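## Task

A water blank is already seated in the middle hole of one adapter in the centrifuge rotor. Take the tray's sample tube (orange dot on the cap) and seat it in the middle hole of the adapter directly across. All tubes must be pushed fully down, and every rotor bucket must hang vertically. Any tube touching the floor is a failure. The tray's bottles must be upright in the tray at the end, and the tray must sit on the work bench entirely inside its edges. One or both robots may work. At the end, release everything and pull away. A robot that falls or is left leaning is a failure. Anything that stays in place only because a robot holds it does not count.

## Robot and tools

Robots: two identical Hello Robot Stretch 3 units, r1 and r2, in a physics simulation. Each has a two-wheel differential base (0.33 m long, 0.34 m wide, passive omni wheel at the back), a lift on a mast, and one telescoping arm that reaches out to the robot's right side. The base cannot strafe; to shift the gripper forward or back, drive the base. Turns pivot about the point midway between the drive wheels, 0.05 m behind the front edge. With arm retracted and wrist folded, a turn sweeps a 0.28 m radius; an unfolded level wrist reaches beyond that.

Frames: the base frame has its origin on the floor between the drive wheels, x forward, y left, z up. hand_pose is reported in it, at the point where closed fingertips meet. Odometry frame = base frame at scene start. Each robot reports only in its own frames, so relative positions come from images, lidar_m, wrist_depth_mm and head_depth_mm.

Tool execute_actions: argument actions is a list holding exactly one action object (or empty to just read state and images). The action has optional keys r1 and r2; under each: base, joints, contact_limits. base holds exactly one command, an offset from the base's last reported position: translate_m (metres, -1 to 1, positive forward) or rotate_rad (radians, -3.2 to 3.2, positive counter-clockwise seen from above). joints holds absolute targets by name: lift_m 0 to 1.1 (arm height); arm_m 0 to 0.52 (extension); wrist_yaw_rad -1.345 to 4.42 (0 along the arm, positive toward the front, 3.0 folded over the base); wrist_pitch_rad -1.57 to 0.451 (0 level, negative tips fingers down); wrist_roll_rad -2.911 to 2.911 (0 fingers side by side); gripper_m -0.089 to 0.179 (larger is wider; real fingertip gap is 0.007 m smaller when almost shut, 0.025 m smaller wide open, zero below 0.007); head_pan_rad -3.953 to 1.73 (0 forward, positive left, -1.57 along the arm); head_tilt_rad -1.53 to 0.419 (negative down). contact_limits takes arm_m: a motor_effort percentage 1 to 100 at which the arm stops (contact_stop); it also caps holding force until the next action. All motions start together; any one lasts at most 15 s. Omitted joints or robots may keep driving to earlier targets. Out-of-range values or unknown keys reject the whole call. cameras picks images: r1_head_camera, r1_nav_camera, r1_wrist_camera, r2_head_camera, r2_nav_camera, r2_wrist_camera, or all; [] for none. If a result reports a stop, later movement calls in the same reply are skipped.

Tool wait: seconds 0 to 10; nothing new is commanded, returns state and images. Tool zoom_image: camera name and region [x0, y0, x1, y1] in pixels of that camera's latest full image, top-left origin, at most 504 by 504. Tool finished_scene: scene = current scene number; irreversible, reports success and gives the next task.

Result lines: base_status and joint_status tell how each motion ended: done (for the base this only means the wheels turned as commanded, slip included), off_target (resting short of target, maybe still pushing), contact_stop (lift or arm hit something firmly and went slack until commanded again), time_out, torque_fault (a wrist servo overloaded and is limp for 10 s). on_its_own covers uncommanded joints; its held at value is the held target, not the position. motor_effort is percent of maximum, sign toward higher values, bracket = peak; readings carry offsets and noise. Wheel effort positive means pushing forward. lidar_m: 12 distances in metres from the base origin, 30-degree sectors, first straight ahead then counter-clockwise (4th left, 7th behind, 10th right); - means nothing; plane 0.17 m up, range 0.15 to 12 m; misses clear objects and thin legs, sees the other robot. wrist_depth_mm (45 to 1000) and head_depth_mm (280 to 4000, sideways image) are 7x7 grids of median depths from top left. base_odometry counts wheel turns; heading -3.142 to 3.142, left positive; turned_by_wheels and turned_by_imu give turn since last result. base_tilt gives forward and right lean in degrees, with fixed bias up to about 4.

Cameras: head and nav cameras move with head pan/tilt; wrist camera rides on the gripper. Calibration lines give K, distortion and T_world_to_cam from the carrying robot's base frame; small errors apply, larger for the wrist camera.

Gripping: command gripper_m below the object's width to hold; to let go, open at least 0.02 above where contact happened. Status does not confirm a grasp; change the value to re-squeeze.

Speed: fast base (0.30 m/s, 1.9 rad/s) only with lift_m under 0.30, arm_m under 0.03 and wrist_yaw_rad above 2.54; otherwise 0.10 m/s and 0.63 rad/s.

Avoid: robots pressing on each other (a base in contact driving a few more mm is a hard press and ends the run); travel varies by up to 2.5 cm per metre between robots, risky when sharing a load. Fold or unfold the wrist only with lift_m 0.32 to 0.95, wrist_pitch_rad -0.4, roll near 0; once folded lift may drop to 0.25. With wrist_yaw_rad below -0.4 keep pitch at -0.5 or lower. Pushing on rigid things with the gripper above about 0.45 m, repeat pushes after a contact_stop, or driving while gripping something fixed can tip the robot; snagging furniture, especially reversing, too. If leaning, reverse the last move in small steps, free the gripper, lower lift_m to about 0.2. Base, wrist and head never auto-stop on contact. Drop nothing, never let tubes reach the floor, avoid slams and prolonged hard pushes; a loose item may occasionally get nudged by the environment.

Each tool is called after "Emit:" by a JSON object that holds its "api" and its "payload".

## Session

Emit:
{"api": "execute_actions", "payload": {"actions": []}}

Scene clock: 0.00 s.
r1.base_odometry: x=+0.000 y=+0.000 heading=+0.000 (m, m, rad; r1's odometry frame)
r1.turned_by_wheels: +0.000 (rad since the last result)
r1.turned_by_imu: +0.000 (rad since the last result)
r1.base_tilt: forward=+0.9 right=-0.9 (deg)
r1.lidar_m: 1.20 1.45 2.79 3.08 3.73 0.81 0.81 1.04 2.20 2.13 1.33 1.19
r1.head_depth_mm: 1056 1072 1074 1087 1091 1109 1107 / 1105 1106 1124 1135 1138 1147 1161 / 1150 1154 1168 1175 1181 1192 1201 / 1195 1203 1214 1230 1241 1243 1264 / 1245 1247 1266 1280 1290 1304 1328 / 1300 1309 1326 1339 1362 1376 1381 / 1366 1385 1404 1411 1432 1436 1457
r1.base_status: not commanded
r1.joint_positions: lift_m=+0.467 arm_m=-0.002 wrist_yaw_rad=+2.928 wrist_pitch_rad=-0.451 wrist_roll_rad=+0.008 gripper_m=+0.037 head_pan_rad=+0.020 head_tilt_rad=-0.014
r1.joint_status: not commanded
r1.motor_effort: left_wheel=+0 right_wheel=+0 lift_m=+22 arm_m=+1 wrist_yaw_rad=+0 wrist_pitch_rad=+7 wrist_roll_rad=+0 gripper_m=-1 head_pan_rad=-1 head_tilt_rad=+2 (%)
r1.hand_pose: x=+0.0254 y=+0.0724 z=+0.4719 quat_wxyz=(+0.231, +0.704, +0.083, +0.666) (m; r1's base frame)
r1.wrist_depth_mm: - - - - - - - / - - - - - - - / - - - - - - - / - - - - - - - / 857 846 902 872 851 875 877 / 697 728 - 712 714 713 733 / 633 629 620 613 605 622 636
r2.base_odometry: x=+0.000 y=+0.000 heading=+0.000 (m, m, rad; r2's odometry frame)
r2.turned_by_wheels: +0.000 (rad since the last result)
r2.turned_by_imu: +0.000 (rad since the last result)
r2.base_tilt: forward=-0.2 right=-1.8 (deg)
r2.lidar_m: 4.18 1.36 1.39 1.98 2.36 0.98 0.74 0.73 0.77 1.09 3.31 3.52
r2.head_depth_mm: 1737 2738 - - - - 2665 / 1911 2767 - - - - 2614 / 1923 2476 - - - - 2612 / 1928 2629 - - - - 2576 / 1952 2866 - - - 3870 2588 / 1958 2861 - - - 3911 2571 / 1988 2866 3908 3851 3854 3797 2533
r2.base_status: not commanded
r2.joint_positions: lift_m=+0.303 arm_m=+0.000 wrist_yaw_rad=+2.929 wrist_pitch_rad=-0.326 wrist_roll_rad=-0.006 gripper_m=+0.037 head_pan_rad=+0.011 head_tilt_rad=-0.006
r2.joint_status: not commanded
r2.motor_effort: left_wheel=+0 right_wheel=+0 lift_m=+31 arm_m=+1 wrist_yaw_rad=+0 wrist_pitch_rad=+5 wrist_roll_rad=+0 gripper_m=+0 head_pan_rad=+0 head_tilt_rad=+2 (%)
r2.hand_pose: x=+0.0284 y=+0.0843 z=+0.3372 quat_wxyz=(+0.188, +0.704, +0.041, +0.684) (m; r2's base frame)
r2.wrist_depth_mm: - - - - - - - / - - - - - - - / - - - - - - - / 930 945 970 977 - - - / 715 725 772 743 794 765 777 / 576 575 - 600 617 605 614 / 481 489 496 497 484 507 508
pictures: r1_head_camera (sideways: a quarter turn clockwise sets it upright), r1_nav_camera (sideways: a quarter turn counterclockwise sets it upright), r1_wrist_camera, r2_head_camera (sideways: a quarter turn clockwise sets it upright), r2_nav_camera (sideways: a quarter turn counterclockwise sets it upright), r2_wrist_camera
camera_calibration (this result's frames):
r1_head_camera: T_world_to_cam=[[-0.0548311, -0.0176353, -0.99834, 1.327], [-0.0449321, 0.998875, -0.015177, 0.0309556], [0.997484, 0.0440254, -0.0555618, 0.0265092], [0, 0, 0, 1]] pos_world=[0.0477093, -0.00868575, 1.32674]
r1_nav_camera: T_world_to_cam=[[-0.00348525, 0.0350528, 0.999379, -1.25903], [0.0608281, -0.997527, 0.0352, 0.00244144], [0.998142, 0.060913, 0.00134444, -0.0476607], [0, 0, 0, 1]] pos_world=[0.0430356, 0.049471, 1.25822]
r1_wrist_camera: T_world_to_cam=[[0.982894, -0.183223, -0.0186696, 0.00566173], [-0.120369, -0.562356, -0.818087, 0.466176], [0.139393, 0.80634, -0.574791, 0.367523], [0, 0, 0, 1]] pos_world=[-0.0006819, -0.0331537, 0.592727]
r2_head_camera: T_world_to_cam=[[0.0209863, -0.0614293, -0.997891, 1.3158], [0.00705085, 0.998095, -0.0612936, 0.0798106], [0.999755, -0.00574965, 0.0213795, -0.0811123], [0, 0, 0, 1]] pos_world=[0.0529159, 0.00070389, 1.31965]
r2_nav_camera: T_world_to_cam=[[0.0272107, -0.0345351, 0.999033, -1.26364], [0.0313278, -0.998883, -0.0353832, 0.0904489], [0.999139, 0.0322603, -0.0260984, -0.0195404], [0, 0, 0, 1]] pos_world=[0.0510745, 0.0473383, 1.26511]
r2_wrist_camera: T_world_to_cam=[[0.986417, -0.158841, 0.0418533, -0.0256291], [-0.0323993, -0.437931, -0.898425, 0.380386], [0.161035, 0.884865, -0.437128, 0.231506], [0, 0, 0, 1]] pos_world=[0.000324589, -0.0423398, 0.444019]
Images, in order (width x height): r1_head_camera 896x504, r1_nav_camera 672x504, r1_wrist_camera 644x364, r2_head_camera 896x504, r2_nav_camera 672x504, r2_wrist_camera 644x364.

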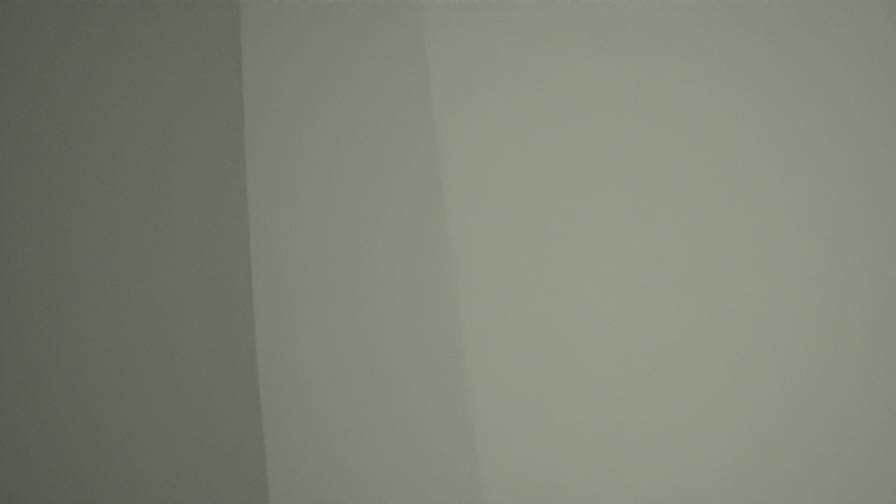

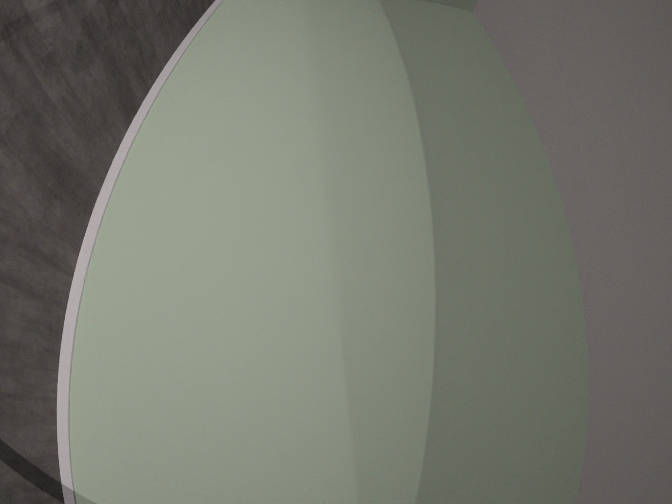

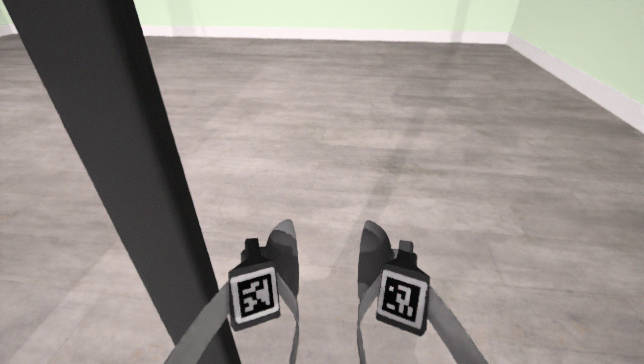

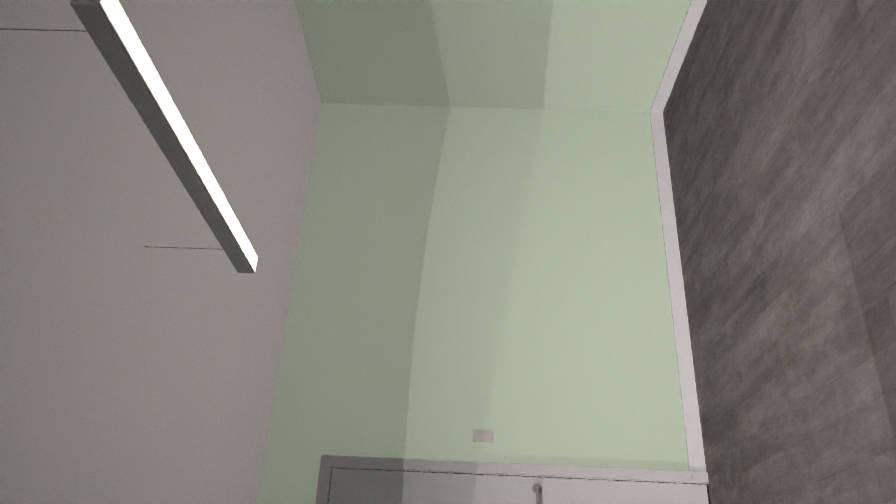

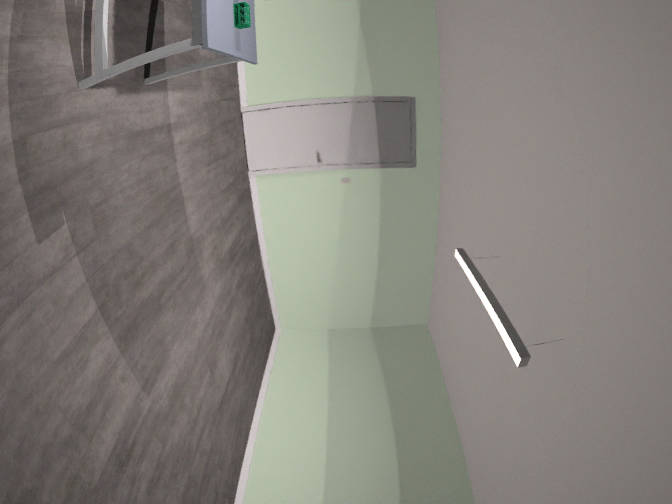

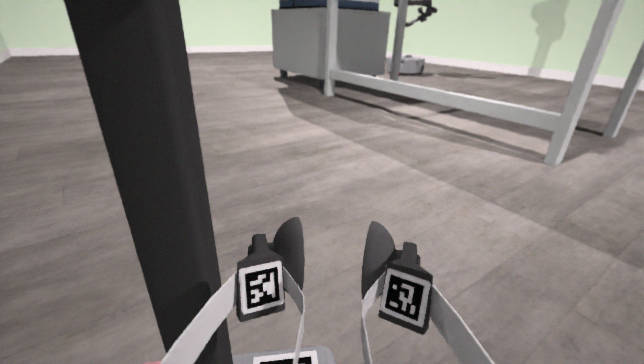

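Emit:
{"api": "execute_actions", "payload": {"actions": [{"r1":{"base":{"rotate_rad":-2.49},"joints":{"lift_m":0.29,"head_pan_rad":-0.3,"head_tilt_rad":-0.45}},"r2":{"joints":{"head_pan_rad":1.0,"head_tilt_rad":-0.35}}}], "cameras": ["r1_head_camera","r1_nav_camera","r2_head_camera"]}}

Scene clock: 13.20 s.
r1.base_odometry: x=+0.000 y=+0.000 heading=-2.490 (m, m, rad; r1's odometry frame)
r1.turned_by_wheels: -2.490 (rad since the last result)
r1.turned_by_imu: -2.506 (rad since the last result)
r1.base_tilt: forward=+0.8 right=-0.9 (deg)
r1.lidar_m: 2.04 5.44 1.76 1.26 1.20 1.22 1.63 3.06 3.13 0.85 0.81 0.83
r1.head_depth_mm: 3123 3370 3550 1711 968 1020 1121 / 3404 3655 3833 2408 1221 1137 1233 / 3677 3977 3463 1246 1875 1447 1294 / - - 1763 1317 2019 1577 1289 / - - 1629 2366 2017 1571 1296 / - - 1796 2535 2026 1576 1295 / - - 1911 2773 2024 1567 1300
r1.base_status: done
r1.joint_positions: lift_m=+0.290 arm_m=-0.002 wrist_yaw_rad=+2.928 wrist_pitch_rad=-0.452 wrist_roll_rad=+0.008 gripper_m=+0.037 head_pan_rad=-0.293 head_tilt_rad=-0.445
r1.joint_status: all done
r1.motor_effort: left_wheel=+2(9) right_wheel=-4(10) lift_m=+20(20) arm_m=+1(1) wrist_yaw_rad=+0(0) wrist_pitch_rad=+7(7) wrist_roll_rad=+0(0) gripper_m=+0(0) head_pan_rad=-4(27) head_tilt_rad=-2(21) (%)
r1.hand_pose: x=+0.0254 y=+0.0722 z=+0.2952 quat_wxyz=(+0.232, +0.704, +0.083, +0.666) (m; r1's base frame)
r1.wrist_depth_mm: - - - - - - - / 924 - - - - - - / 931 - 968 928 982 957 962 / 733 - 745 727 757 742 738 / 609 609 641 602 598 612 590 / 505 495 - 520 508 502 502 / 447 - - - 421 439 428
r2.base_odometry: x=+0.000 y=+0.000 heading=+0.000 (m, m, rad; r2's odometry frame)
r2.turned_by_wheels: +0.000 (rad since the last result)
r2.turned_by_imu: +0.001 (rad since the last result)
r2.base_tilt: forward=-0.1 right=-1.7 (deg)
r2.lidar_m: 4.15 1.35 1.39 1.98 2.37 0.98 0.74 0.73 0.76 1.09 3.33 3.49
r2.head_depth_mm: 3554 3670 3815 3482 2643 2064 1616 / 3758 3864 - 1760 1437 1899 1594 / 3917 - - 1799 2502 2032 1597 / - - - 1791 2642 1856 1598 / - - - 1767 2691 1863 1581 / - - - 1888 2701 1908 1579 / - - - 2249 2693 1957 1567
r2.base_status: not commanded
r2.joint_positions: lift_m=+0.303 arm_m=+0.000 wrist_yaw_rad=+2.929 wrist_pitch_rad=-0.326 wrist_roll_rad=-0.006 gripper_m=+0.037 head_pan_rad=+0.993 head_tilt_rad=-0.345
r2.joint_status: all done
r2.motor_effort: left_wheel=-1(1) right_wheel=+0(0) lift_m=+31(32) arm_m=+0(1) wrist_yaw_rad=-1(1) wrist_pitch_rad=+5(5) wrist_roll_rad=+0(0) gripper_m=+0(0) head_pan_rad=+4(49) head_tilt_rad=-1(18) (%)
r2.hand_pose: x=+0.0284 y=+0.0843 z=+0.3372 quat_wxyz=(+0.188, +0.704, +0.041, +0.684) (m; r2's base frame)
r2.wrist_depth_mm: - - - - - - - / - - - - - - - / - - - - - - - / 939 936 963 987 - - - / 706 720 764 741 790 762 780 / 579 570 - 591 617 605 607 / 482 482 491 498 484 506 511
pictures: r1_head_camera (sideways: a quarter turn clockwise sets it upright), r1_nav_camera (sideways: a quarter turn counterclockwise sets it upright), r2_head_camera (sideways: a quarter turn clockwise sets it upright)
camera_calibration (this result's frames):
r1_head_camera: T_world_to_cam=[[-0.452075, 0.119119, -0.88399, 1.18002], [0.260637, 0.965432, -0.00319695, 0.0134897], [0.853051, -0.231846, -0.467494, 0.563532], [0, 0, 0, 1]] pos_world=[0.0492195, -0.0229338, 1.30662]
r1_nav_camera: T_world_to_cam=[[0.407434, -0.0862655, 0.909151, -1.14352], [-0.238482, -0.971035, 0.014738, 0.0309208], [0.881546, -0.222821, -0.416205, 0.496536], [0, 0, 0, 1]] pos_world=[0.0355649, 0.0420174, 1.24584]
r2_head_camera: T_world_to_cam=[[-0.119551, -0.296105, -0.947644, 1.25081], [-0.837952, 0.54202, -0.0636497, 0.0880046], [0.532489, 0.78647, -0.312921, 0.356895], [0, 0, 0, 1]] pos_world=[0.0332363, 0.0419838, 1.3026]
Images, in order (width x height): r1_head_camera 896x504, r1_nav_camera 672x504, r2_head_camera 896x504.

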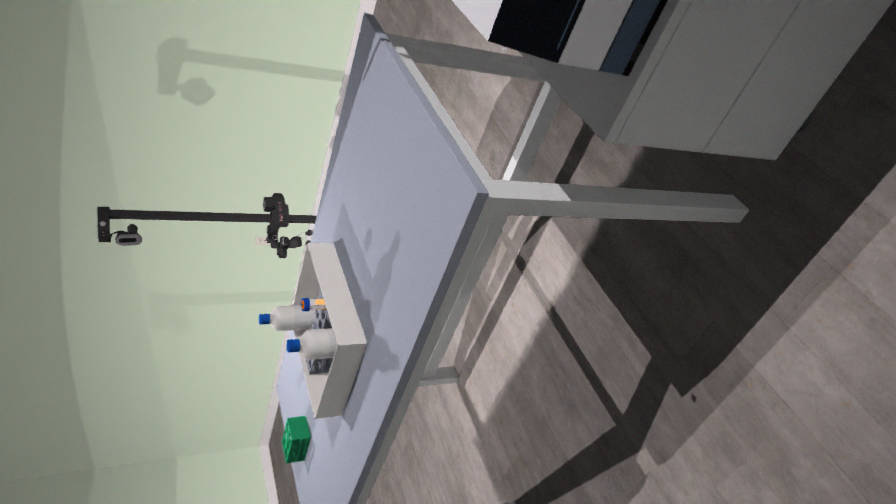

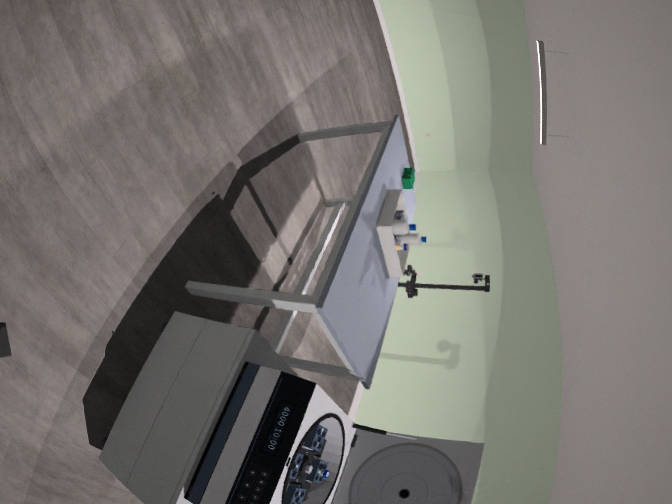

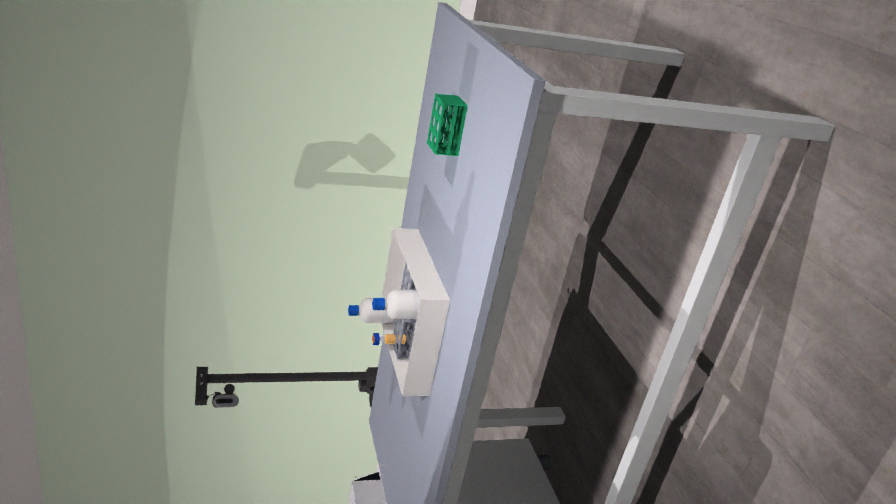

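Emit:
{"api": "execute_actions", "payload": {"actions": [{"r1":{"base":{"translate_m":0.96},"joints":{"head_pan_rad":-1.2,"head_tilt_rad":-0.7,"wrist_pitch_rad":-0.4}}}], "cameras": []}}

Emit:
{"api": "execute_actions", "payload": {"actions": [{"r1":{"base":{"rotate_rad":0.568}}}], "cameras": ["r1_head_camera"]}}

Scene clock: 22.50 s.
r1.base_odometry: x=-0.763 y=-0.582 heading=-2.490 (m, m, rad; r1's odometry frame)
r1.turned_by_wheels: +0.000 (rad since the last result)
r1.turned_by_imu: +0.001 (rad since the last result)
r1.base_tilt: forward=+0.8 right=-0.7 (deg)
r1.lidar_m: 1.27 1.26 2.49 1.79 1.71 1.75 2.34 3.87 0.47 0.37 0.98 1.01
r1.head_depth_mm: 886 932 989 999 905 824 973 / 2737 3076 2488 1113 647 658 1131 / 2683 3026 2526 801 648 586 1089 / 2611 3030 1038 799 647 587 1153 / 2611 2894 1041 801 648 572 1151 / 2585 2892 1039 800 649 560 1149 / 2524 2829 1033 799 649 547 1151
r1.base_status: done
r1.joint_positions: lift_m=+0.290 arm_m=-0.002 wrist_yaw_rad=+2.928 wrist_pitch_rad=-0.422 wrist_roll_rad=+0.008 gripper_m=+0.037 head_pan_rad=-1.193 head_tilt_rad=-0.691
r1.joint_status: all done
r1.motor_effort: left_wheel=+1(7) right_wheel=-4(9) lift_m=+20(20) arm_m=+0(1) wrist_yaw_rad=+0(0) wrist_pitch_rad=+10(10) wrist_roll_rad=+0(0) gripper_m=+0(0) head_pan_rad=-3(42) head_tilt_rad=-3(17) (%)
r1.hand_pose: x=+0.0262 y=+0.0761 z=+0.3020 quat_wxyz=(+0.221, +0.706, +0.073, +0.669) (m; r1's base frame)
r1.wrist_depth_mm: - - - - - - - / - - - - - - - / - - - - - - - / 797 - 803 795 779 787 791 / 622 - 640 622 650 619 620 / 522 522 - 509 519 524 509 / 469 - - 466 429 442 444
r2.base_odometry: x=+0.000 y=+0.000 heading=+0.000 (m, m, rad; r2's odometry frame)
r2.turned_by_wheels: +0.000 (rad since the last result)
r2.turned_by_imu: +0.001 (rad since the last result)
r2.base_tilt: forward=-0.2 right=-1.6 (deg)
r2.lidar_m: 4.16 1.36 1.39 1.98 2.36 0.98 0.74 0.73 0.77 1.09 3.32 3.51
r2.head_depth_mm: 3546 3760 3855 3566 2652 2035 1613 / 3764 3856 - 1747 1438 1892 1590 / 3853 - - 1814 2518 2004 1597 / - - - 1810 2633 1880 1584 / - - - 1762 2752 1858 1581 / - - - 1896 2708 1906 1587 / - - - 2244 2665 1975 1569
r2.base_status: not commanded
r2.joint_positions: lift_m=+0.303 arm_m=+0.000 wrist_yaw_rad=+2.929 wrist_pitch_rad=-0.326 wrist_roll_rad=-0.006 gripper_m=+0.037 head_pan_rad=+0.993 head_tilt_rad=-0.345
r2.joint_status: not commanded
r2.motor_effort: left_wheel=+0(0) right_wheel=+0(0) lift_m=+31(31) arm_m=+1(0) wrist_yaw_rad=+0(0) wrist_pitch_rad=+5(5) wrist_roll_rad=+0(0) gripper_m=+0(0) head_pan_rad=+4(5) head_tilt_rad=-1(2) (%)
r2.hand_pose: x=+0.0284 y=+0.0843 z=+0.3372 quat_wxyz=(+0.188, +0.704, +0.041, +0.684) (m; r2's base frame)
r2.wrist_depth_mm: - - - - - - - / - - - - - - - / - - - - - - - / 930 957 979 993 - - - / 709 715 763 741 782 760 777 / 575 580 - 596 617 603 617 / 486 484 488 498 484 505 512
pictures: none
No camera images: the call's "cameras" was empty. Leave "cameras" out to get every camera's image.

Scene clock: 24.03 s.
r1.base_odometry: x=-0.763 y=-0.582 heading=-1.922 (m, m, rad; r1's odometry frame)
r1.turned_by_wheels: +0.568 (rad since the last result)
r1.turned_by_imu: +0.571 (rad since the last result)
r1.base_tilt: forward=+0.9 right=-0.7 (deg)
r1.lidar_m: 1.29 2.38 1.77 1.71 1.77 2.42 1.16 0.47 0.37 0.98 1.02 1.26
r1.head_depth_mm: 2492 2816 1036 800 649 547 1125 / 2607 2883 1028 801 649 557 1147 / 2685 3063 1035 798 649 572 1150 / 2847 3143 996 800 648 1239 1147 / 2906 3228 990 786 649 1275 1152 / 3049 2847 969 738 650 1331 1149 / 3163 3466 947 769 670 1331 1153
r1.base_status: done
r1.joint_positions: lift_m=+0.290 arm_m=-0.002 wrist_yaw_rad=+2.928 wrist_pitch_rad=-0.422 wrist_roll_rad=+0.008 gripper_m=+0.037 head_pan_rad=-1.193 head_tilt_rad=-0.692
r1.joint_status: not commanded
r1.motor_effort: left_wheel=-2(9) right_wheel=+4(11) lift_m=+20(20) arm_m=+0(1) wrist_yaw_rad=-1(1) wrist_pitch_rad=+10(10) wrist_roll_rad=+0(0) gripper_m=+0(0) head_pan_rad=-4(4) head_tilt_rad=-3(3) (%)
r1.hand_pose: x=+0.0262 y=+0.0761 z=+0.3020 quat_wxyz=(+0.221, +0.706, +0.073, +0.669) (m; r1's base frame)
r1.wrist_depth_mm: - - - - - - - / - - - - - - - / - - - - - - - / 786 - 788 781 783 770 778 / 634 - 638 654 639 637 631 / 520 520 - 518 529 524 516 / 454 - - 460 440 445 444
r2.base_odometry: x=+0.000 y=+0.000 heading=+0.000 (m, m, rad; r2's odometry frame)
r2.turned_by_wheels: +0.000 (rad since the last result)
r2.turned_by_imu: +0.000 (rad since the last result)
r2.base_tilt: forward=-0.2 right=-1.5 (deg)
r2.lidar_m: 4.13 1.35 1.39 1.98 2.36 0.98 0.74 0.73 0.76 1.09 3.33 3.51
r2.head_depth_mm: 3492 3649 3849 3578 2629 2064 1605 / 3718 3821 - 1755 1444 1882 1575 / 3912 - - 1800 2482 2037 1591 / - - - 1798 2600 1887 1595 / - - - 1754 2699 1880 1583 / - - - 1886 2714 1907 1570 / - - - 2259 2670 1984 1569
r2.base_status: not commanded
r2.joint_positions: lift_m=+0.303 arm_m=+0.000 wrist_yaw_rad=+2.929 wrist_pitch_rad=-0.326 wrist_roll_rad=-0.006 gripper_m=+0.037 head_pan_rad=+0.993 head_tilt_rad=-0.345
r2.joint_status: not commanded
r2.motor_effort: left_wheel=+0(0) right_wheel=+0(0) lift_m=+32(31) arm_m=+1(1) wrist_yaw_rad=+0(0) wrist_pitch_rad=+5(5) wrist_roll_rad=+0(0) gripper_m=+0(0) head_pan_rad=+4(4) head_tilt_rad=-2(2) (%)
r2.hand_pose: x=+0.0284 y=+0.0843 z=+0.3372 quat_wxyz=(+0.188, +0.704, +0.041, +0.684) (m; r2's base frame)
r2.wrist_depth_mm: - - - - - - - / - - - - - - - / - - - - - - - / 935 928 958 986 - - - / 713 719 771 741 788 757 771 / 574 579 - 591 616 610 613 / 483 484 493 497 482 510 504
pictures: r1_head_camera (sideways: a quarter turn clockwise sets it upright)
camera_calibration (this result's frames):
r1_head_camera: T_world_to_cam=[[-0.262085, 0.615735, -0.743089, 0.995161], [0.918328, 0.3958, 0.00407518, 0.0000104314], [0.296624, -0.681332, -0.66918, 0.829315], [0, 0, 0, 1]] pos_world=[0.0148121, -0.047721, 1.29445]
Images, in order (width x height): r1_head_camera 896x504.

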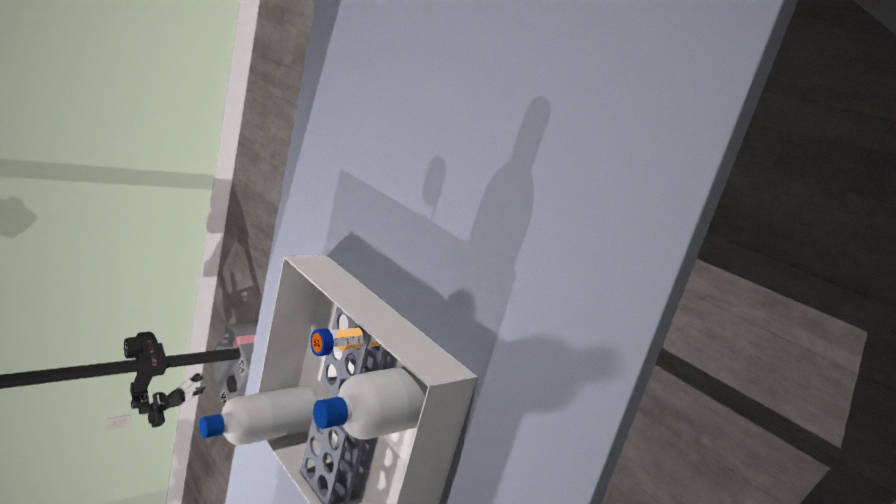

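Emit:
{"api": "execute_actions", "payload": {"actions": [{"r1":{"base":{"translate_m":0.418},"joints":{"head_pan_rad":-1.57,"head_tilt_rad":-0.75,"wrist_yaw_rad":1.6,"lift_m":0.92,"gripper_m":0.056}}}], "cameras": []}}

Emit:
{"api": "execute_actions", "payload": {"actions": [{"r1":{"joints":{"wrist_yaw_rad":0,"wrist_pitch_rad":-1.0,"lift_m":1.08,"arm_m":0.385}}}], "cameras": ["r1_wrist_camera","r1_head_camera"]}}

Scene clock: 34.13 s.
r1.base_odometry: x=-0.907 y=-0.975 heading=-1.922 (m, m, rad; r1's odometry frame)
r1.turned_by_wheels: +0.000 (rad since the last result)
r1.turned_by_imu: +0.000 (rad since the last result)
r1.base_tilt: forward=+0.8 right=-0.9 (deg)
r1.lidar_m: 4.48 2.39 1.77 1.70 1.77 2.43 1.16 0.68 1.02 0.98 1.02 0.87
r1.head_depth_mm: 2612 2887 945 763 - - 1124 / 2616 2903 946 751 - - 1133 / 2618 2879 948 711 - - 1111 / 2621 2915 919 642 626 - 1090 / 2623 2890 922 752 625 568 1096 / 2662 2879 817 755 626 - 1074 / 2630 2872 958 713 626 - 1112
r1.base_status: done
r1.joint_positions: lift_m=+0.920 arm_m=-0.002 wrist_yaw_rad=+1.602 wrist_pitch_rad=-0.421 wrist_roll_rad=+0.008 gripper_m=+0.056 head_pan_rad=-1.563 head_tilt_rad=-0.741
r1.joint_status: all done
r1.motor_effort: left_wheel=-3(6) right_wheel=+3(12) lift_m=+24(27) arm_m=+1(1) wrist_yaw_rad=-2(3) wrist_pitch_rad=+10(10) wrist_roll_rad=+0(0) gripper_m=+0(73) head_pan_rad=-3(27) head_tilt_rad=-3(9) (%)
r1.hand_pose: x=+0.2025 y=-0.1359 z=+0.9319 quat_wxyz=(+0.586, +0.601, -0.377, +0.391) (m; r1's base frame)
r1.wrist_depth_mm: - - - - - - - / - - - - - - - / - - - - 768 722 641 / - - - - 878 542 537 / - - - - 990 427 430 / - - - - - 361 358 / - - - - - 314 302
r2.base_odometry: x=+0.000 y=+0.000 heading=+0.000 (m, m, rad; r2's odometry frame)
r2.turned_by_wheels: +0.000 (rad since the last result)
r2.turned_by_imu: +0.002 (rad since the last result)
r2.base_tilt: forward=-0.1 right=-1.8 (deg)
r2.lidar_m: 4.16 1.35 1.39 1.98 2.37 0.98 0.74 0.73 0.76 1.09 3.33 3.49
r2.head_depth_mm: 3488 3746 3881 3586 2674 2041 1608 / 3684 3871 - 1737 1435 1882 1581 / 3908 - - 1819 2502 2007 1590 / - - - 1790 2639 1871 1589 / - - - 1758 2741 1857 1581 / - - - 1899 2699 1922 1572 / - - - 2249 2691 1974 1552
r2.base_status: not commanded
r2.joint_positions: lift_m=+0.303 arm_m=+0.000 wrist_yaw_rad=+2.929 wrist_pitch_rad=-0.326 wrist_roll_rad=-0.006 gripper_m=+0.037 head_pan_rad=+0.993 head_tilt_rad=-0.345
r2.joint_status: not commanded
r2.motor_effort: left_wheel=+0(0) right_wheel=+1(1) lift_m=+31(31) arm_m=+1(0) wrist_yaw_rad=+0(0) wrist_pitch_rad=+5(5) wrist_roll_rad=+0(0) gripper_m=+0(0) head_pan_rad=+4(4) head_tilt_rad=-1(2) (%)
r2.hand_pose: x=+0.0284 y=+0.0843 z=+0.3372 quat_wxyz=(+0.188, +0.704, +0.041, +0.684) (m; r2's base frame)
r2.wrist_depth_mm: - - - - - - - / - - - - - - - / - - - - - - - / 937 935 955 977 - - - / 713 719 769 747 777 765 763 / 578 579 - 599 616 605 614 / 480 486 491 499 486 507 509
pictures: none
No camera images: the call's "cameras" was empty. Leave "cameras" out to get every camera's image.

Scene clock: 38.17 s.
r1.base_odometry: x=-0.907 y=-0.975 heading=-1.922 (m, m, rad; r1's odometry frame)
r1.turned_by_wheels: +0.000 (rad since the last result)
r1.turned_by_imu: +0.000 (rad since the last result)
r1.base_tilt: forward=+0.9 right=-0.7 (deg)
r1.lidar_m: 4.49 2.39 1.76 1.70 1.77 2.43 1.17 0.68 1.02 0.98 1.02 0.86
r1.head_depth_mm: 2632 2878 949 751 622 1217 1130 / 2664 2911 950 752 622 1222 1139 / - 2886 948 709 623 1239 1129 / 2648 2917 911 643 622 1245 1128 / 2673 2898 923 751 622 1245 1132 / 2634 2931 818 753 622 1244 1134 / 2682 2968 957 713 624 1242 1128
r1.base_status: not commanded
r1.joint_positions: lift_m=+1.080 arm_m=+0.385 wrist_yaw_rad=+0.000 wrist_pitch_rad=-1.006 wrist_roll_rad=+0.008 gripper_m=+0.056 head_pan_rad=-1.563 head_tilt_rad=-0.741
r1.joint_status: all done
r1.motor_effort: left_wheel=-3(3) right_wheel=+3(3) lift_m=+25(23) arm_m=+4(2) wrist_yaw_rad=-1(3) wrist_pitch_rad=+3(9) wrist_roll_rad=+0(0) gripper_m=+0(0) head_pan_rad=-3(4) head_tilt_rad=-3(3) (%)
r1.hand_pose: x=-0.0216 y=-0.6465 z=+0.9892 quat_wxyz=(+0.617, +0.340, -0.622, -0.343) (m; r1's base frame)
r1.wrist_depth_mm: - - - - - - - / 488 503 501 495 498 485 498 / 461 351 451 443 462 462 454 / 426 414 429 427 430 429 432 / 394 349 366 388 399 395 393 / 325 327 - 311 378 373 372 / 325 349 348 350 348 353 349
r2.base_odometry: x=+0.000 y=+0.000 heading=+0.000 (m, m, rad; r2's odometry frame)
r2.turned_by_wheels: +0.000 (rad since the last result)
r2.turned_by_imu: +0.001 (rad since the last result)
r2.base_tilt: forward=-0.1 right=-1.7 (deg)
r2.lidar_m: 4.15 1.35 1.39 1.98 2.36 0.98 0.74 0.73 0.77 1.09 3.31 3.48
r2.head_depth_mm: 3474 3744 3763 3492 2634 2063 1605 / 3720 3863 - 1760 1453 1879 1566 / 3939 - - 1826 2516 2017 1602 / - - - 1784 2615 1875 1583 / - - - 1761 2746 1854 1587 / - - - 1891 2713 1904 1578 / - - - 2252 2674 1961 1588
r2.base_status: not commanded
r2.joint_positions: lift_m=+0.303 arm_m=+0.000 wrist_yaw_rad=+2.929 wrist_pitch_rad=-0.326 wrist_roll_rad=-0.006 gripper_m=+0.037 head_pan_rad=+0.993 head_tilt_rad=-0.345
r2.joint_status: not commanded
r2.motor_effort: left_wheel=+0(1) right_wheel=+0(0) lift_m=+31(32) arm_m=+0(0) wrist_yaw_rad=+1(0) wrist_pitch_rad=+5(5) wrist_roll_rad=+0(0) gripper_m=+0(0) head_pan_rad=+4(4) head_tilt_rad=-2(1) (%)
r2.hand_pose: x=+0.0284 y=+0.0843 z=+0.3372 quat_wxyz=(+0.188, +0.704, +0.041, +0.684) (m; r2's base frame)
r2.wrist_depth_mm: - - - - - - - / - - - - - - - / - - - - - - - / 926 934 953 970 - - - / 705 720 756 742 786 755 768 / 579 582 - 594 618 608 619 / 483 481 491 500 489 508 516
pictures: r1_head_camera (sideways: a quarter turn clockwise sets it upright), r1_wrist_camera
camera_calibration (this result's frames):
r1_head_camera: T_world_to_cam=[[-0.0218956, 0.7046, -0.709267, 0.949616], [0.999315, 0.036601, 0.00551047, -0.00235188], [0.0298425, -0.70866, -0.704918, 0.877426], [0, 0, 0, 1]] pos_world=[-0.0030419, -0.047216, 1.29206]
r1_wrist_camera: T_world_to_cam=[[-0.999405, -0.0147381, -0.0311876, 0.00831379], [-0.00132245, 0.919835, -0.392303, 1.01911], [0.0344693, -0.392028, -0.919307, 0.814929], [0, 0, 0, 1]] pos_world=[-0.0184334, -0.617816, 1.14923]
Images, in order (width x height): r1_head_camera 896x504, r1_wrist_camera 644x364.

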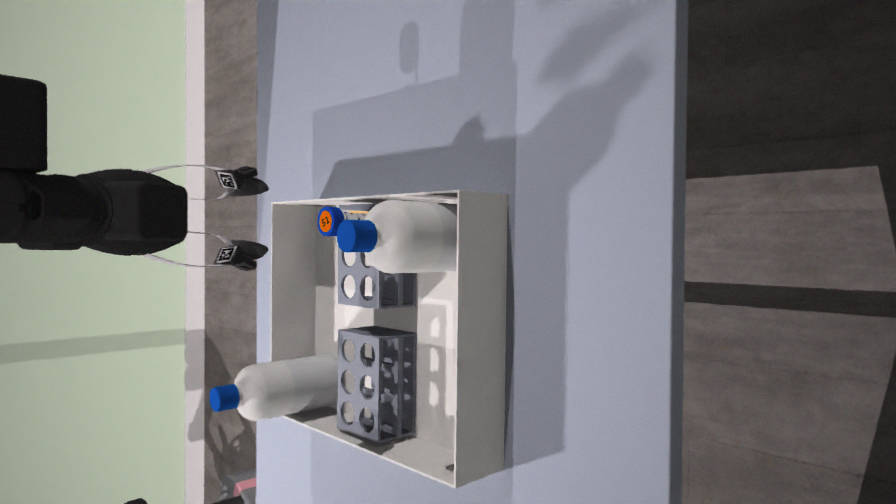

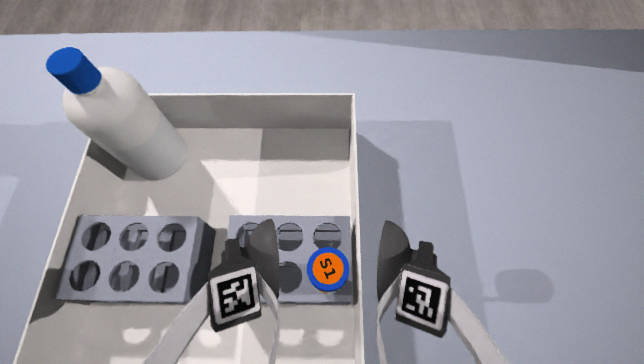

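Emit:
{"api": "execute_actions", "payload": {"actions": [{"r1":{"joints":{"lift_m":0.967,"arm_m":0.394,"gripper_m":0.06}}}], "cameras": ["r1_wrist_camera"]}}

Scene clock: 41.67 s.
r1.base_odometry: x=-0.907 y=-0.975 heading=-1.922 (m, m, rad; r1's odometry frame)
r1.turned_by_wheels: +0.000 (rad since the last result)
r1.turned_by_imu: +0.000 (rad since the last result)
r1.base_tilt: forward=+0.8 right=-0.9 (deg)
r1.lidar_m: 4.49 2.38 1.77 1.70 1.78 2.43 1.16 0.68 1.02 0.98 1.02 0.86
r1.head_depth_mm: 2565 - 915 747 621 1208 1125 / 2543 2852 953 752 623 1219 1128 / 2555 - 915 707 624 1246 1134 / 2609 2857 781 643 623 1249 1134 / 2622 2902 918 752 623 1252 1126 / 2626 2886 815 752 624 1248 1132 / 2646 2913 953 712 625 1245 1138
r1.base_status: not commanded
r1.joint_positions: lift_m=+0.967 arm_m=+0.394 wrist_yaw_rad=+0.000 wrist_pitch_rad=-1.006 wrist_roll_rad=+0.008 gripper_m=+0.060 head_pan_rad=-1.563 head_tilt_rad=-0.741
r1.joint_status: all done
r1.motor_effort: left_wheel=-3(3) right_wheel=+4(3) lift_m=+20(23) arm_m=+4(4) wrist_yaw_rad=+0(2) wrist_pitch_rad=+3(3) wrist_roll_rad=+0(0) gripper_m=+0(31) head_pan_rad=-3(4) head_tilt_rad=-3(3) (%)
r1.hand_pose: x=-0.0216 y=-0.6554 z=+0.8765 quat_wxyz=(+0.617, +0.340, -0.621, -0.343) (m; r1's base frame)
r1.wrist_depth_mm: 227 309 313 312 384 373 376 / 244 318 340 336 352 348 350 / 295 321 322 322 324 324 320 / 238 300 261 257 299 300 302 / 220 233 222 157 284 278 279 / 213 217 - 201 - 264 264 / 251 249 248 246 246 248 248
r2.base_odometry: x=+0.000 y=+0.000 heading=+0.000 (m, m, rad; r2's odometry frame)
r2.turned_by_wheels: +0.000 (rad since the last result)
r2.turned_by_imu: +0.001 (rad since the last result)
r2.base_tilt: forward=-0.4 right=-1.6 (deg)
r2.lidar_m: 4.14 1.36 1.39 1.98 2.36 0.98 0.75 0.73 0.77 1.09 3.32 3.50
r2.head_depth_mm: 3600 3661 3872 3655 2693 2032 1604 / 3672 3877 - 1752 1434 1876 1593 / 3907 - - 1820 2481 2040 1598 / - - - 1801 2618 1885 1579 / - - - 1760 2738 1852 1601 / - - - 1883 2719 1910 1574 / - - - 2240 2662 1981 1563
r2.base_status: not commanded
r2.joint_positions: lift_m=+0.303 arm_m=+0.000 wrist_yaw_rad=+2.929 wrist_pitch_rad=-0.326 wrist_roll_rad=-0.006 gripper_m=+0.037 head_pan_rad=+0.993 head_tilt_rad=-0.345
r2.joint_status: not commanded
r2.motor_effort: left_wheel=-1(1) right_wheel=+1(1) lift_m=+31(31) arm_m=+1(1) wrist_yaw_rad=+0(1) wrist_pitch_rad=+5(5) wrist_roll_rad=+0(0) gripper_m=+0(0) head_pan_rad=+4(4) head_tilt_rad=-2(1) (%)
r2.hand_pose: x=+0.0284 y=+0.0843 z=+0.3372 quat_wxyz=(+0.188, +0.704, +0.041, +0.684) (m; r2's base frame)
r2.wrist_depth_mm: - - - - - - - / - - - - - - - / - - - - - - - / 928 934 959 - - - - / 705 717 759 751 791 766 778 / 574 576 - 595 615 607 611 / 483 488 494 498 479 503 512
pictures: r1_wrist_camera
camera_calibration (this result's frames):
r1_wrist_camera: T_world_to_cam=[[-0.999405, -0.0147291, -0.031192, 0.00467467], [-0.0013222, 0.919947, -0.392042, 0.982928], [0.0344694, -0.391767, -0.919419, 0.708019], [0, 0, 0, 1]] pos_world=[-0.0184335, -0.626794, 1.03646]
Images, in order (width x height): r1_wrist_camera 644x364.

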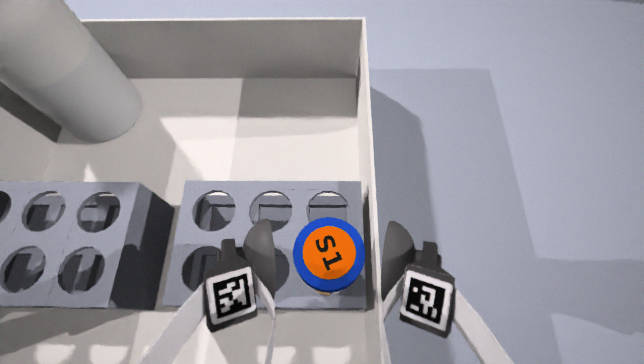

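Emit:
{"api": "execute_actions", "payload": {"actions": [{"r1":{"joints":{"gripper_m":-0.025}}}], "cameras": []}}

Emit:
{"api": "execute_actions", "payload": {"actions": [{"r1":{"joints":{"lift_m":1.06}}}], "cameras": ["r1_head_camera"]}}

Scene clock: 44.57 s.
r1.base_odometry: x=-0.907 y=-0.975 heading=-1.922 (m, m, rad; r1's odometry frame)
r1.turned_by_wheels: +0.000 (rad since the last result)
r1.turned_by_imu: +0.000 (rad since the last result)
r1.base_tilt: forward=+0.8 right=-0.9 (deg)
r1.lidar_m: 4.48 2.38 1.76 1.70 1.76 2.43 1.16 0.68 1.02 0.98 1.02 0.86
r1.head_depth_mm: 2588 - 910 747 621 1216 1132 / 2484 2787 948 749 622 1226 1135 / 2535 - 913 709 622 1245 1133 / 2594 2910 780 641 623 1245 1133 / 2590 2926 919 752 622 1246 1132 / 2657 2913 817 753 626 1254 1137 / 2674 2928 955 713 625 1246 1125
r1.base_status: not commanded
r1.joint_positions: lift_m=+0.967 arm_m=+0.394 wrist_yaw_rad=+0.000 wrist_pitch_rad=-1.007 wrist_roll_rad=+0.008 gripper_m=-0.024 head_pan_rad=-1.563 head_tilt_rad=-0.741
r1.joint_status: all done
r1.motor_effort: left_wheel=-3(3) right_wheel=+3(4) lift_m=+20(20) arm_m=+4(4) wrist_yaw_rad=+0(2) wrist_pitch_rad=+3(3) wrist_roll_rad=+0(0) gripper_m=-21(96) head_pan_rad=-3(3) head_tilt_rad=-3(3) (%)
r1.hand_pose: x=-0.0216 y=-0.6552 z=+0.8763 quat_wxyz=(+0.617, +0.340, -0.621, -0.343) (m; r1's base frame)
r1.wrist_depth_mm: 228 311 309 305 375 382 378 / 247 321 343 332 347 350 347 / 294 321 322 322 324 321 319 / 236 300 260 257 299 300 299 / 221 235 220 153 284 277 277 / 229 217 239 147 263 264 263 / 249 248 246 248 245 247 244
r2.base_odometry: x=+0.000 y=+0.000 heading=+0.000 (m, m, rad; r2's odometry frame)
r2.turned_by_wheels: +0.000 (rad since the last result)
r2.turned_by_imu: +0.000 (rad since the last result)
r2.base_tilt: forward=-0.4 right=-1.9 (deg)
r2.lidar_m: 4.16 1.36 1.39 1.98 2.36 0.98 0.74 0.73 0.76 1.09 3.32 3.51
r2.head_depth_mm: 3500 3682 3826 3631 2654 2050 1608 / 3645 3839 - 1776 1439 1897 1578 / 3804 - - 1802 2508 2015 1598 / - - - 1791 2617 1881 1586 / - - - 1752 2698 1862 1572 / - - - 1882 2690 1904 1578 / - - - 2225 2685 1990 1580
r2.base_status: not commanded
r2.joint_positions: lift_m=+0.303 arm_m=+0.000 wrist_yaw_rad=+2.929 wrist_pitch_rad=-0.326 wrist_roll_rad=-0.006 gripper_m=+0.037 head_pan_rad=+0.993 head_tilt_rad=-0.345
r2.joint_status: not commanded
r2.motor_effort: left_wheel=+1(0) right_wheel=+0(1) lift_m=+31(31) arm_m=+0(1) wrist_yaw_rad=+0(0) wrist_pitch_rad=+5(5) wrist_roll_rad=+0(0) gripper_m=+0(0) head_pan_rad=+4(5) head_tilt_rad=-2(1) (%)
r2.hand_pose: x=+0.0284 y=+0.0843 z=+0.3372 quat_wxyz=(+0.188, +0.704, +0.041, +0.684) (m; r2's base frame)
r2.wrist_depth_mm: - - - - - - - / - - - - - - - / - - - - - - - / 930 924 961 987 - - - / 710 714 758 747 791 756 781 / 574 580 - 592 616 603 613 / 486 483 491 499 482 508 511
pictures: none
No camera images: the call's "cameras" was empty. Leave "cameras" out to get every camera's image.

Scene clock: 46.23 s.
r1.base_odometry: x=-0.907 y=-0.975 heading=-1.922 (m, m, rad; r1's odometry frame)
r1.turned_by_wheels: +0.000 (rad since the last result)
r1.turned_by_imu: +0.000 (rad since the last result)
r1.base_tilt: forward=+0.9 right=-0.9 (deg)
r1.lidar_m: 4.48 2.38 1.77 1.71 1.77 2.43 1.17 0.68 1.02 0.98 1.02 0.86
r1.head_depth_mm: 2634 2904 949 752 622 1213 1127 / 2704 2908 946 752 622 1215 1132 / - 2889 913 710 625 1247 1136 / 2661 2921 811 641 624 1249 1139 / 2693 2912 922 751 626 1242 1132 / 2622 2916 815 752 625 1253 1135 / 2648 2922 957 714 626 1249 1135
r1.base_status: not commanded
r1.joint_positions: lift_m=+1.060 arm_m=+0.394 wrist_yaw_rad=+0.000 wrist_pitch_rad=-1.008 wrist_roll_rad=+0.008 gripper_m=-0.024 head_pan_rad=-1.563 head_tilt_rad=-0.741
r1.joint_status: all done
r1.motor_effort: left_wheel=-2(2) right_wheel=+4(3) lift_m=+25(26) arm_m=+4(4) wrist_yaw_rad=+0(0) wrist_pitch_rad=+4(4) wrist_roll_rad=+0(0) gripper_m=-21(20) head_pan_rad=-3(3) head_tilt_rad=-3(3) (%)
r1.hand_pose: x=-0.0216 y=-0.6550 z=+0.9690 quat_wxyz=(+0.617, +0.340, -0.621, -0.343) (m; r1's base frame)
r1.wrist_depth_mm: - 521 519 509 507 505 511 / 281 391 470 462 463 466 470 / 430 340 428 426 428 432 427 / 399 397 411 406 406 392 399 / 325 318 369 153 378 371 374 / 300 304 325 147 355 358 349 / 326 338 332 334 331 331 329
r2.base_odometry: x=+0.000 y=+0.000 heading=+0.000 (m, m, rad; r2's odometry frame)
r2.turned_by_wheels: +0.000 (rad since the last result)
r2.turned_by_imu: +0.000 (rad since the last result)
r2.base_tilt: forward=-0.2 right=-1.7 (deg)
r2.lidar_m: 4.17 1.35 1.39 1.99 2.37 0.98 0.74 0.73 0.76 1.09 3.32 3.49
r2.head_depth_mm: 3518 3690 3825 3597 2635 2031 1611 / 3740 3971 - 1757 1430 1895 1576 / 3864 - - 1802 2501 2019 1616 / - - - 1781 2622 1854 1596 / - - - 1763 2671 1856 1584 / - - - 1887 2692 1920 1589 / - - - 2251 2672 1976 1558
r2.base_status: not commanded
r2.joint_positions: lift_m=+0.303 arm_m=+0.000 wrist_yaw_rad=+2.929 wrist_pitch_rad=-0.326 wrist_roll_rad=-0.006 gripper_m=+0.037 head_pan_rad=+0.993 head_tilt_rad=-0.345
r2.joint_status: not commanded
r2.motor_effort: left_wheel=-1(0) right_wheel=+1(0) lift_m=+31(31) arm_m=+0(1) wrist_yaw_rad=+1(0) wrist_pitch_rad=+5(5) wrist_roll_rad=+0(0) gripper_m=+0(0) head_pan_rad=+4(4) head_tilt_rad=-2(2) (%)
r2.hand_pose: x=+0.0284 y=+0.0843 z=+0.3372 quat_wxyz=(+0.188, +0.704, +0.041, +0.684) (m; r2's base frame)
r2.wrist_depth_mm: - - - - - - - / - - - - - - - / - - - - - - - / 934 929 972 974 - - - / 716 716 765 740 790 759 765 / 573 580 - 597 617 600 616 / 483 490 499 498 485 510 509
pictures: r1_head_camera (sideways: a quarter turn clockwise sets it upright)
camera_calibration (this result's frames):
r1_head_camera: T_world_to_cam=[[-0.0218957, 0.7046, -0.709267, 0.949616], [0.999315, 0.0366011, 0.00551047, -0.00235188], [0.0298426, -0.70866, -0.704918, 0.877426], [0, 0, 0, 1]] pos_world=[-0.0030419, -0.047216, 1.29206]
Images, in order (width x height): r1_head_camera 896x504.

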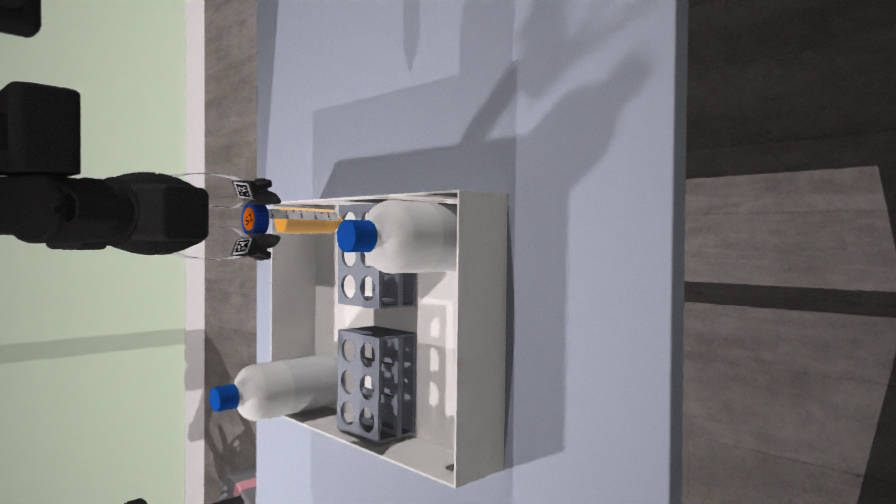

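Emit:
{"api": "execute_actions", "payload": {"actions": [{"r1":{"base":{"translate_m":-1.0},"joints":{"lift_m":1.07}}}], "cameras": ["r1_head_camera","r1_wrist_camera"]}}

Scene clock: 59.60 s.
r1.base_odometry: x=-0.563 y=-0.036 heading=-1.922 (m, m, rad; r1's odometry frame)
r1.turned_by_wheels: +0.000 (rad since the last result)
r1.turned_by_imu: +0.002 (rad since the last result)
r1.base_tilt: forward=+0.9 right=-0.7 (deg)
r1.lidar_m: 1.82 2.41 1.77 1.71 1.77 2.44 3.28 0.42 0.31 0.30 0.31 0.49
r1.head_depth_mm: 740 850 901 762 577 634 859 / 756 849 918 755 579 639 864 / - 852 909 757 583 643 873 / 744 864 875 759 584 645 880 / 2516 2836 2213 733 586 678 887 / 2660 2895 2295 1734 947 744 1075 / 2657 2877 1026 1784 1487 1294 1099
r1.base_status: done
r1.joint_positions: lift_m=+1.070 arm_m=+0.394 wrist_yaw_rad=+0.000 wrist_pitch_rad=-1.009 wrist_roll_rad=+0.008 gripper_m=-0.024 head_pan_rad=-1.563 head_tilt_rad=-0.741
r1.joint_status: all done
r1.motor_effort: left_wheel=-2(6) right_wheel=+4(5) lift_m=+25(26) arm_m=+4(4) wrist_yaw_rad=-1(1) wrist_pitch_rad=+4(4) wrist_roll_rad=+0(0) gripper_m=-21(21) head_pan_rad=-4(3) head_tilt_rad=-3(3) (%)
r1.hand_pose: x=-0.0216 y=-0.6549 z=+0.9789 quat_wxyz=(+0.617, +0.340, -0.621, -0.343) (m; r1's base frame)
r1.wrist_depth_mm: - - 315 321 326 324 326 / 498 - 400 401 405 405 398 / 459 723 405 392 405 397 390 / 434 - 378 387 466 451 369 / 456 - 348 153 386 394 394 / - - 574 147 380 382 355 / - - 313 390 352 346 333
r2.base_odometry: x=+0.000 y=+0.000 heading=+0.000 (m, m, rad; r2's odometry frame)
r2.turned_by_wheels: +0.000 (rad since the last result)
r2.turned_by_imu: +0.002 (rad since the last result)
r2.base_tilt: forward=-0.4 right=-1.6 (deg)
r2.lidar_m: 4.14 1.35 1.39 1.98 2.36 0.98 0.74 0.73 0.77 1.09 3.32 3.52
r2.head_depth_mm: 3589 3729 3979 3541 2674 2033 1608 / 3669 3841 - 1751 1436 1872 1575 / 3869 - - 1789 2525 2035 1608 / - - - 1809 2629 1873 1580 / - - - 1758 2719 1865 1579 / - - - 1892 2687 1922 1569 / - - - 2241 2669 1987 1578
r2.base_status: not commanded
r2.joint_positions: lift_m=+0.303 arm_m=+0.000 wrist_yaw_rad=+2.929 wrist_pitch_rad=-0.326 wrist_roll_rad=-0.006 gripper_m=+0.037 head_pan_rad=+0.993 head_tilt_rad=-0.345
r2.joint_status: not commanded
r2.motor_effort: left_wheel=-1(1) right_wheel=+0(1) lift_m=+31(31) arm_m=+0(0) wrist_yaw_rad=+0(0) wrist_pitch_rad=+5(5) wrist_roll_rad=+0(0) gripper_m=+0(0) head_pan_rad=+5(4) head_tilt_rad=-2(2) (%)
r2.hand_pose: x=+0.0284 y=+0.0843 z=+0.3372 quat_wxyz=(+0.188, +0.704, +0.041, +0.684) (m; r2's base frame)
r2.wrist_depth_mm: - - - - - - - / - - - - - - - / - - - - - - - / 926 933 974 967 - - - / 711 724 769 748 773 765 771 / 577 580 - 591 618 606 619 / 483 489 493 499 480 511 512
pictures: r1_head_camera (sideways: a quarter turn clockwise sets it upright), r1_wrist_camera
camera_calibration (this result's frames):
r1_head_camera: T_world_to_cam=[[-0.0218956, 0.7046, -0.709267, 0.949616], [0.999315, 0.036601, 0.00551047, -0.00235188], [0.0298425, -0.70866, -0.704918, 0.877426], [0, 0, 0, 1]] pos_world=[-0.0030419, -0.047216, 1.29206]
r1_wrist_camera: T_world_to_cam=[[-0.999405, -0.0146565, -0.0312256, 0.00795872], [-0.00132196, 0.920851, -0.389913, 1.02112], [0.0344689, -0.389639, -0.920322, 0.804707], [0, 0, 0, 1]] pos_world=[-0.0184335, -0.626641, 1.13899]
Images, in order (width x height): r1_head_camera 896x504, r1_wrist_camera 644x364.

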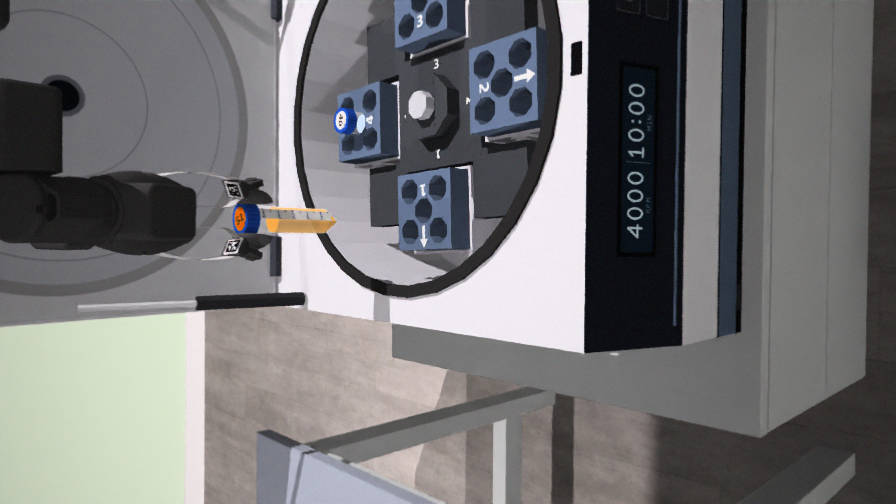

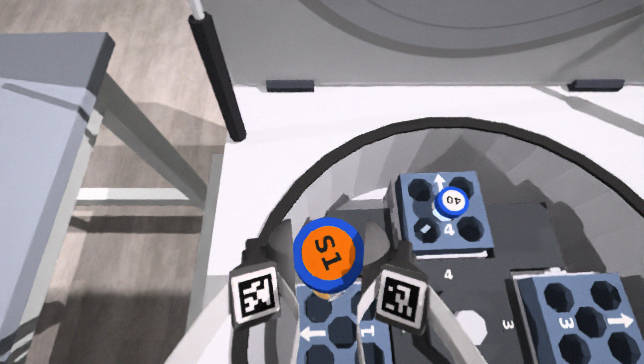

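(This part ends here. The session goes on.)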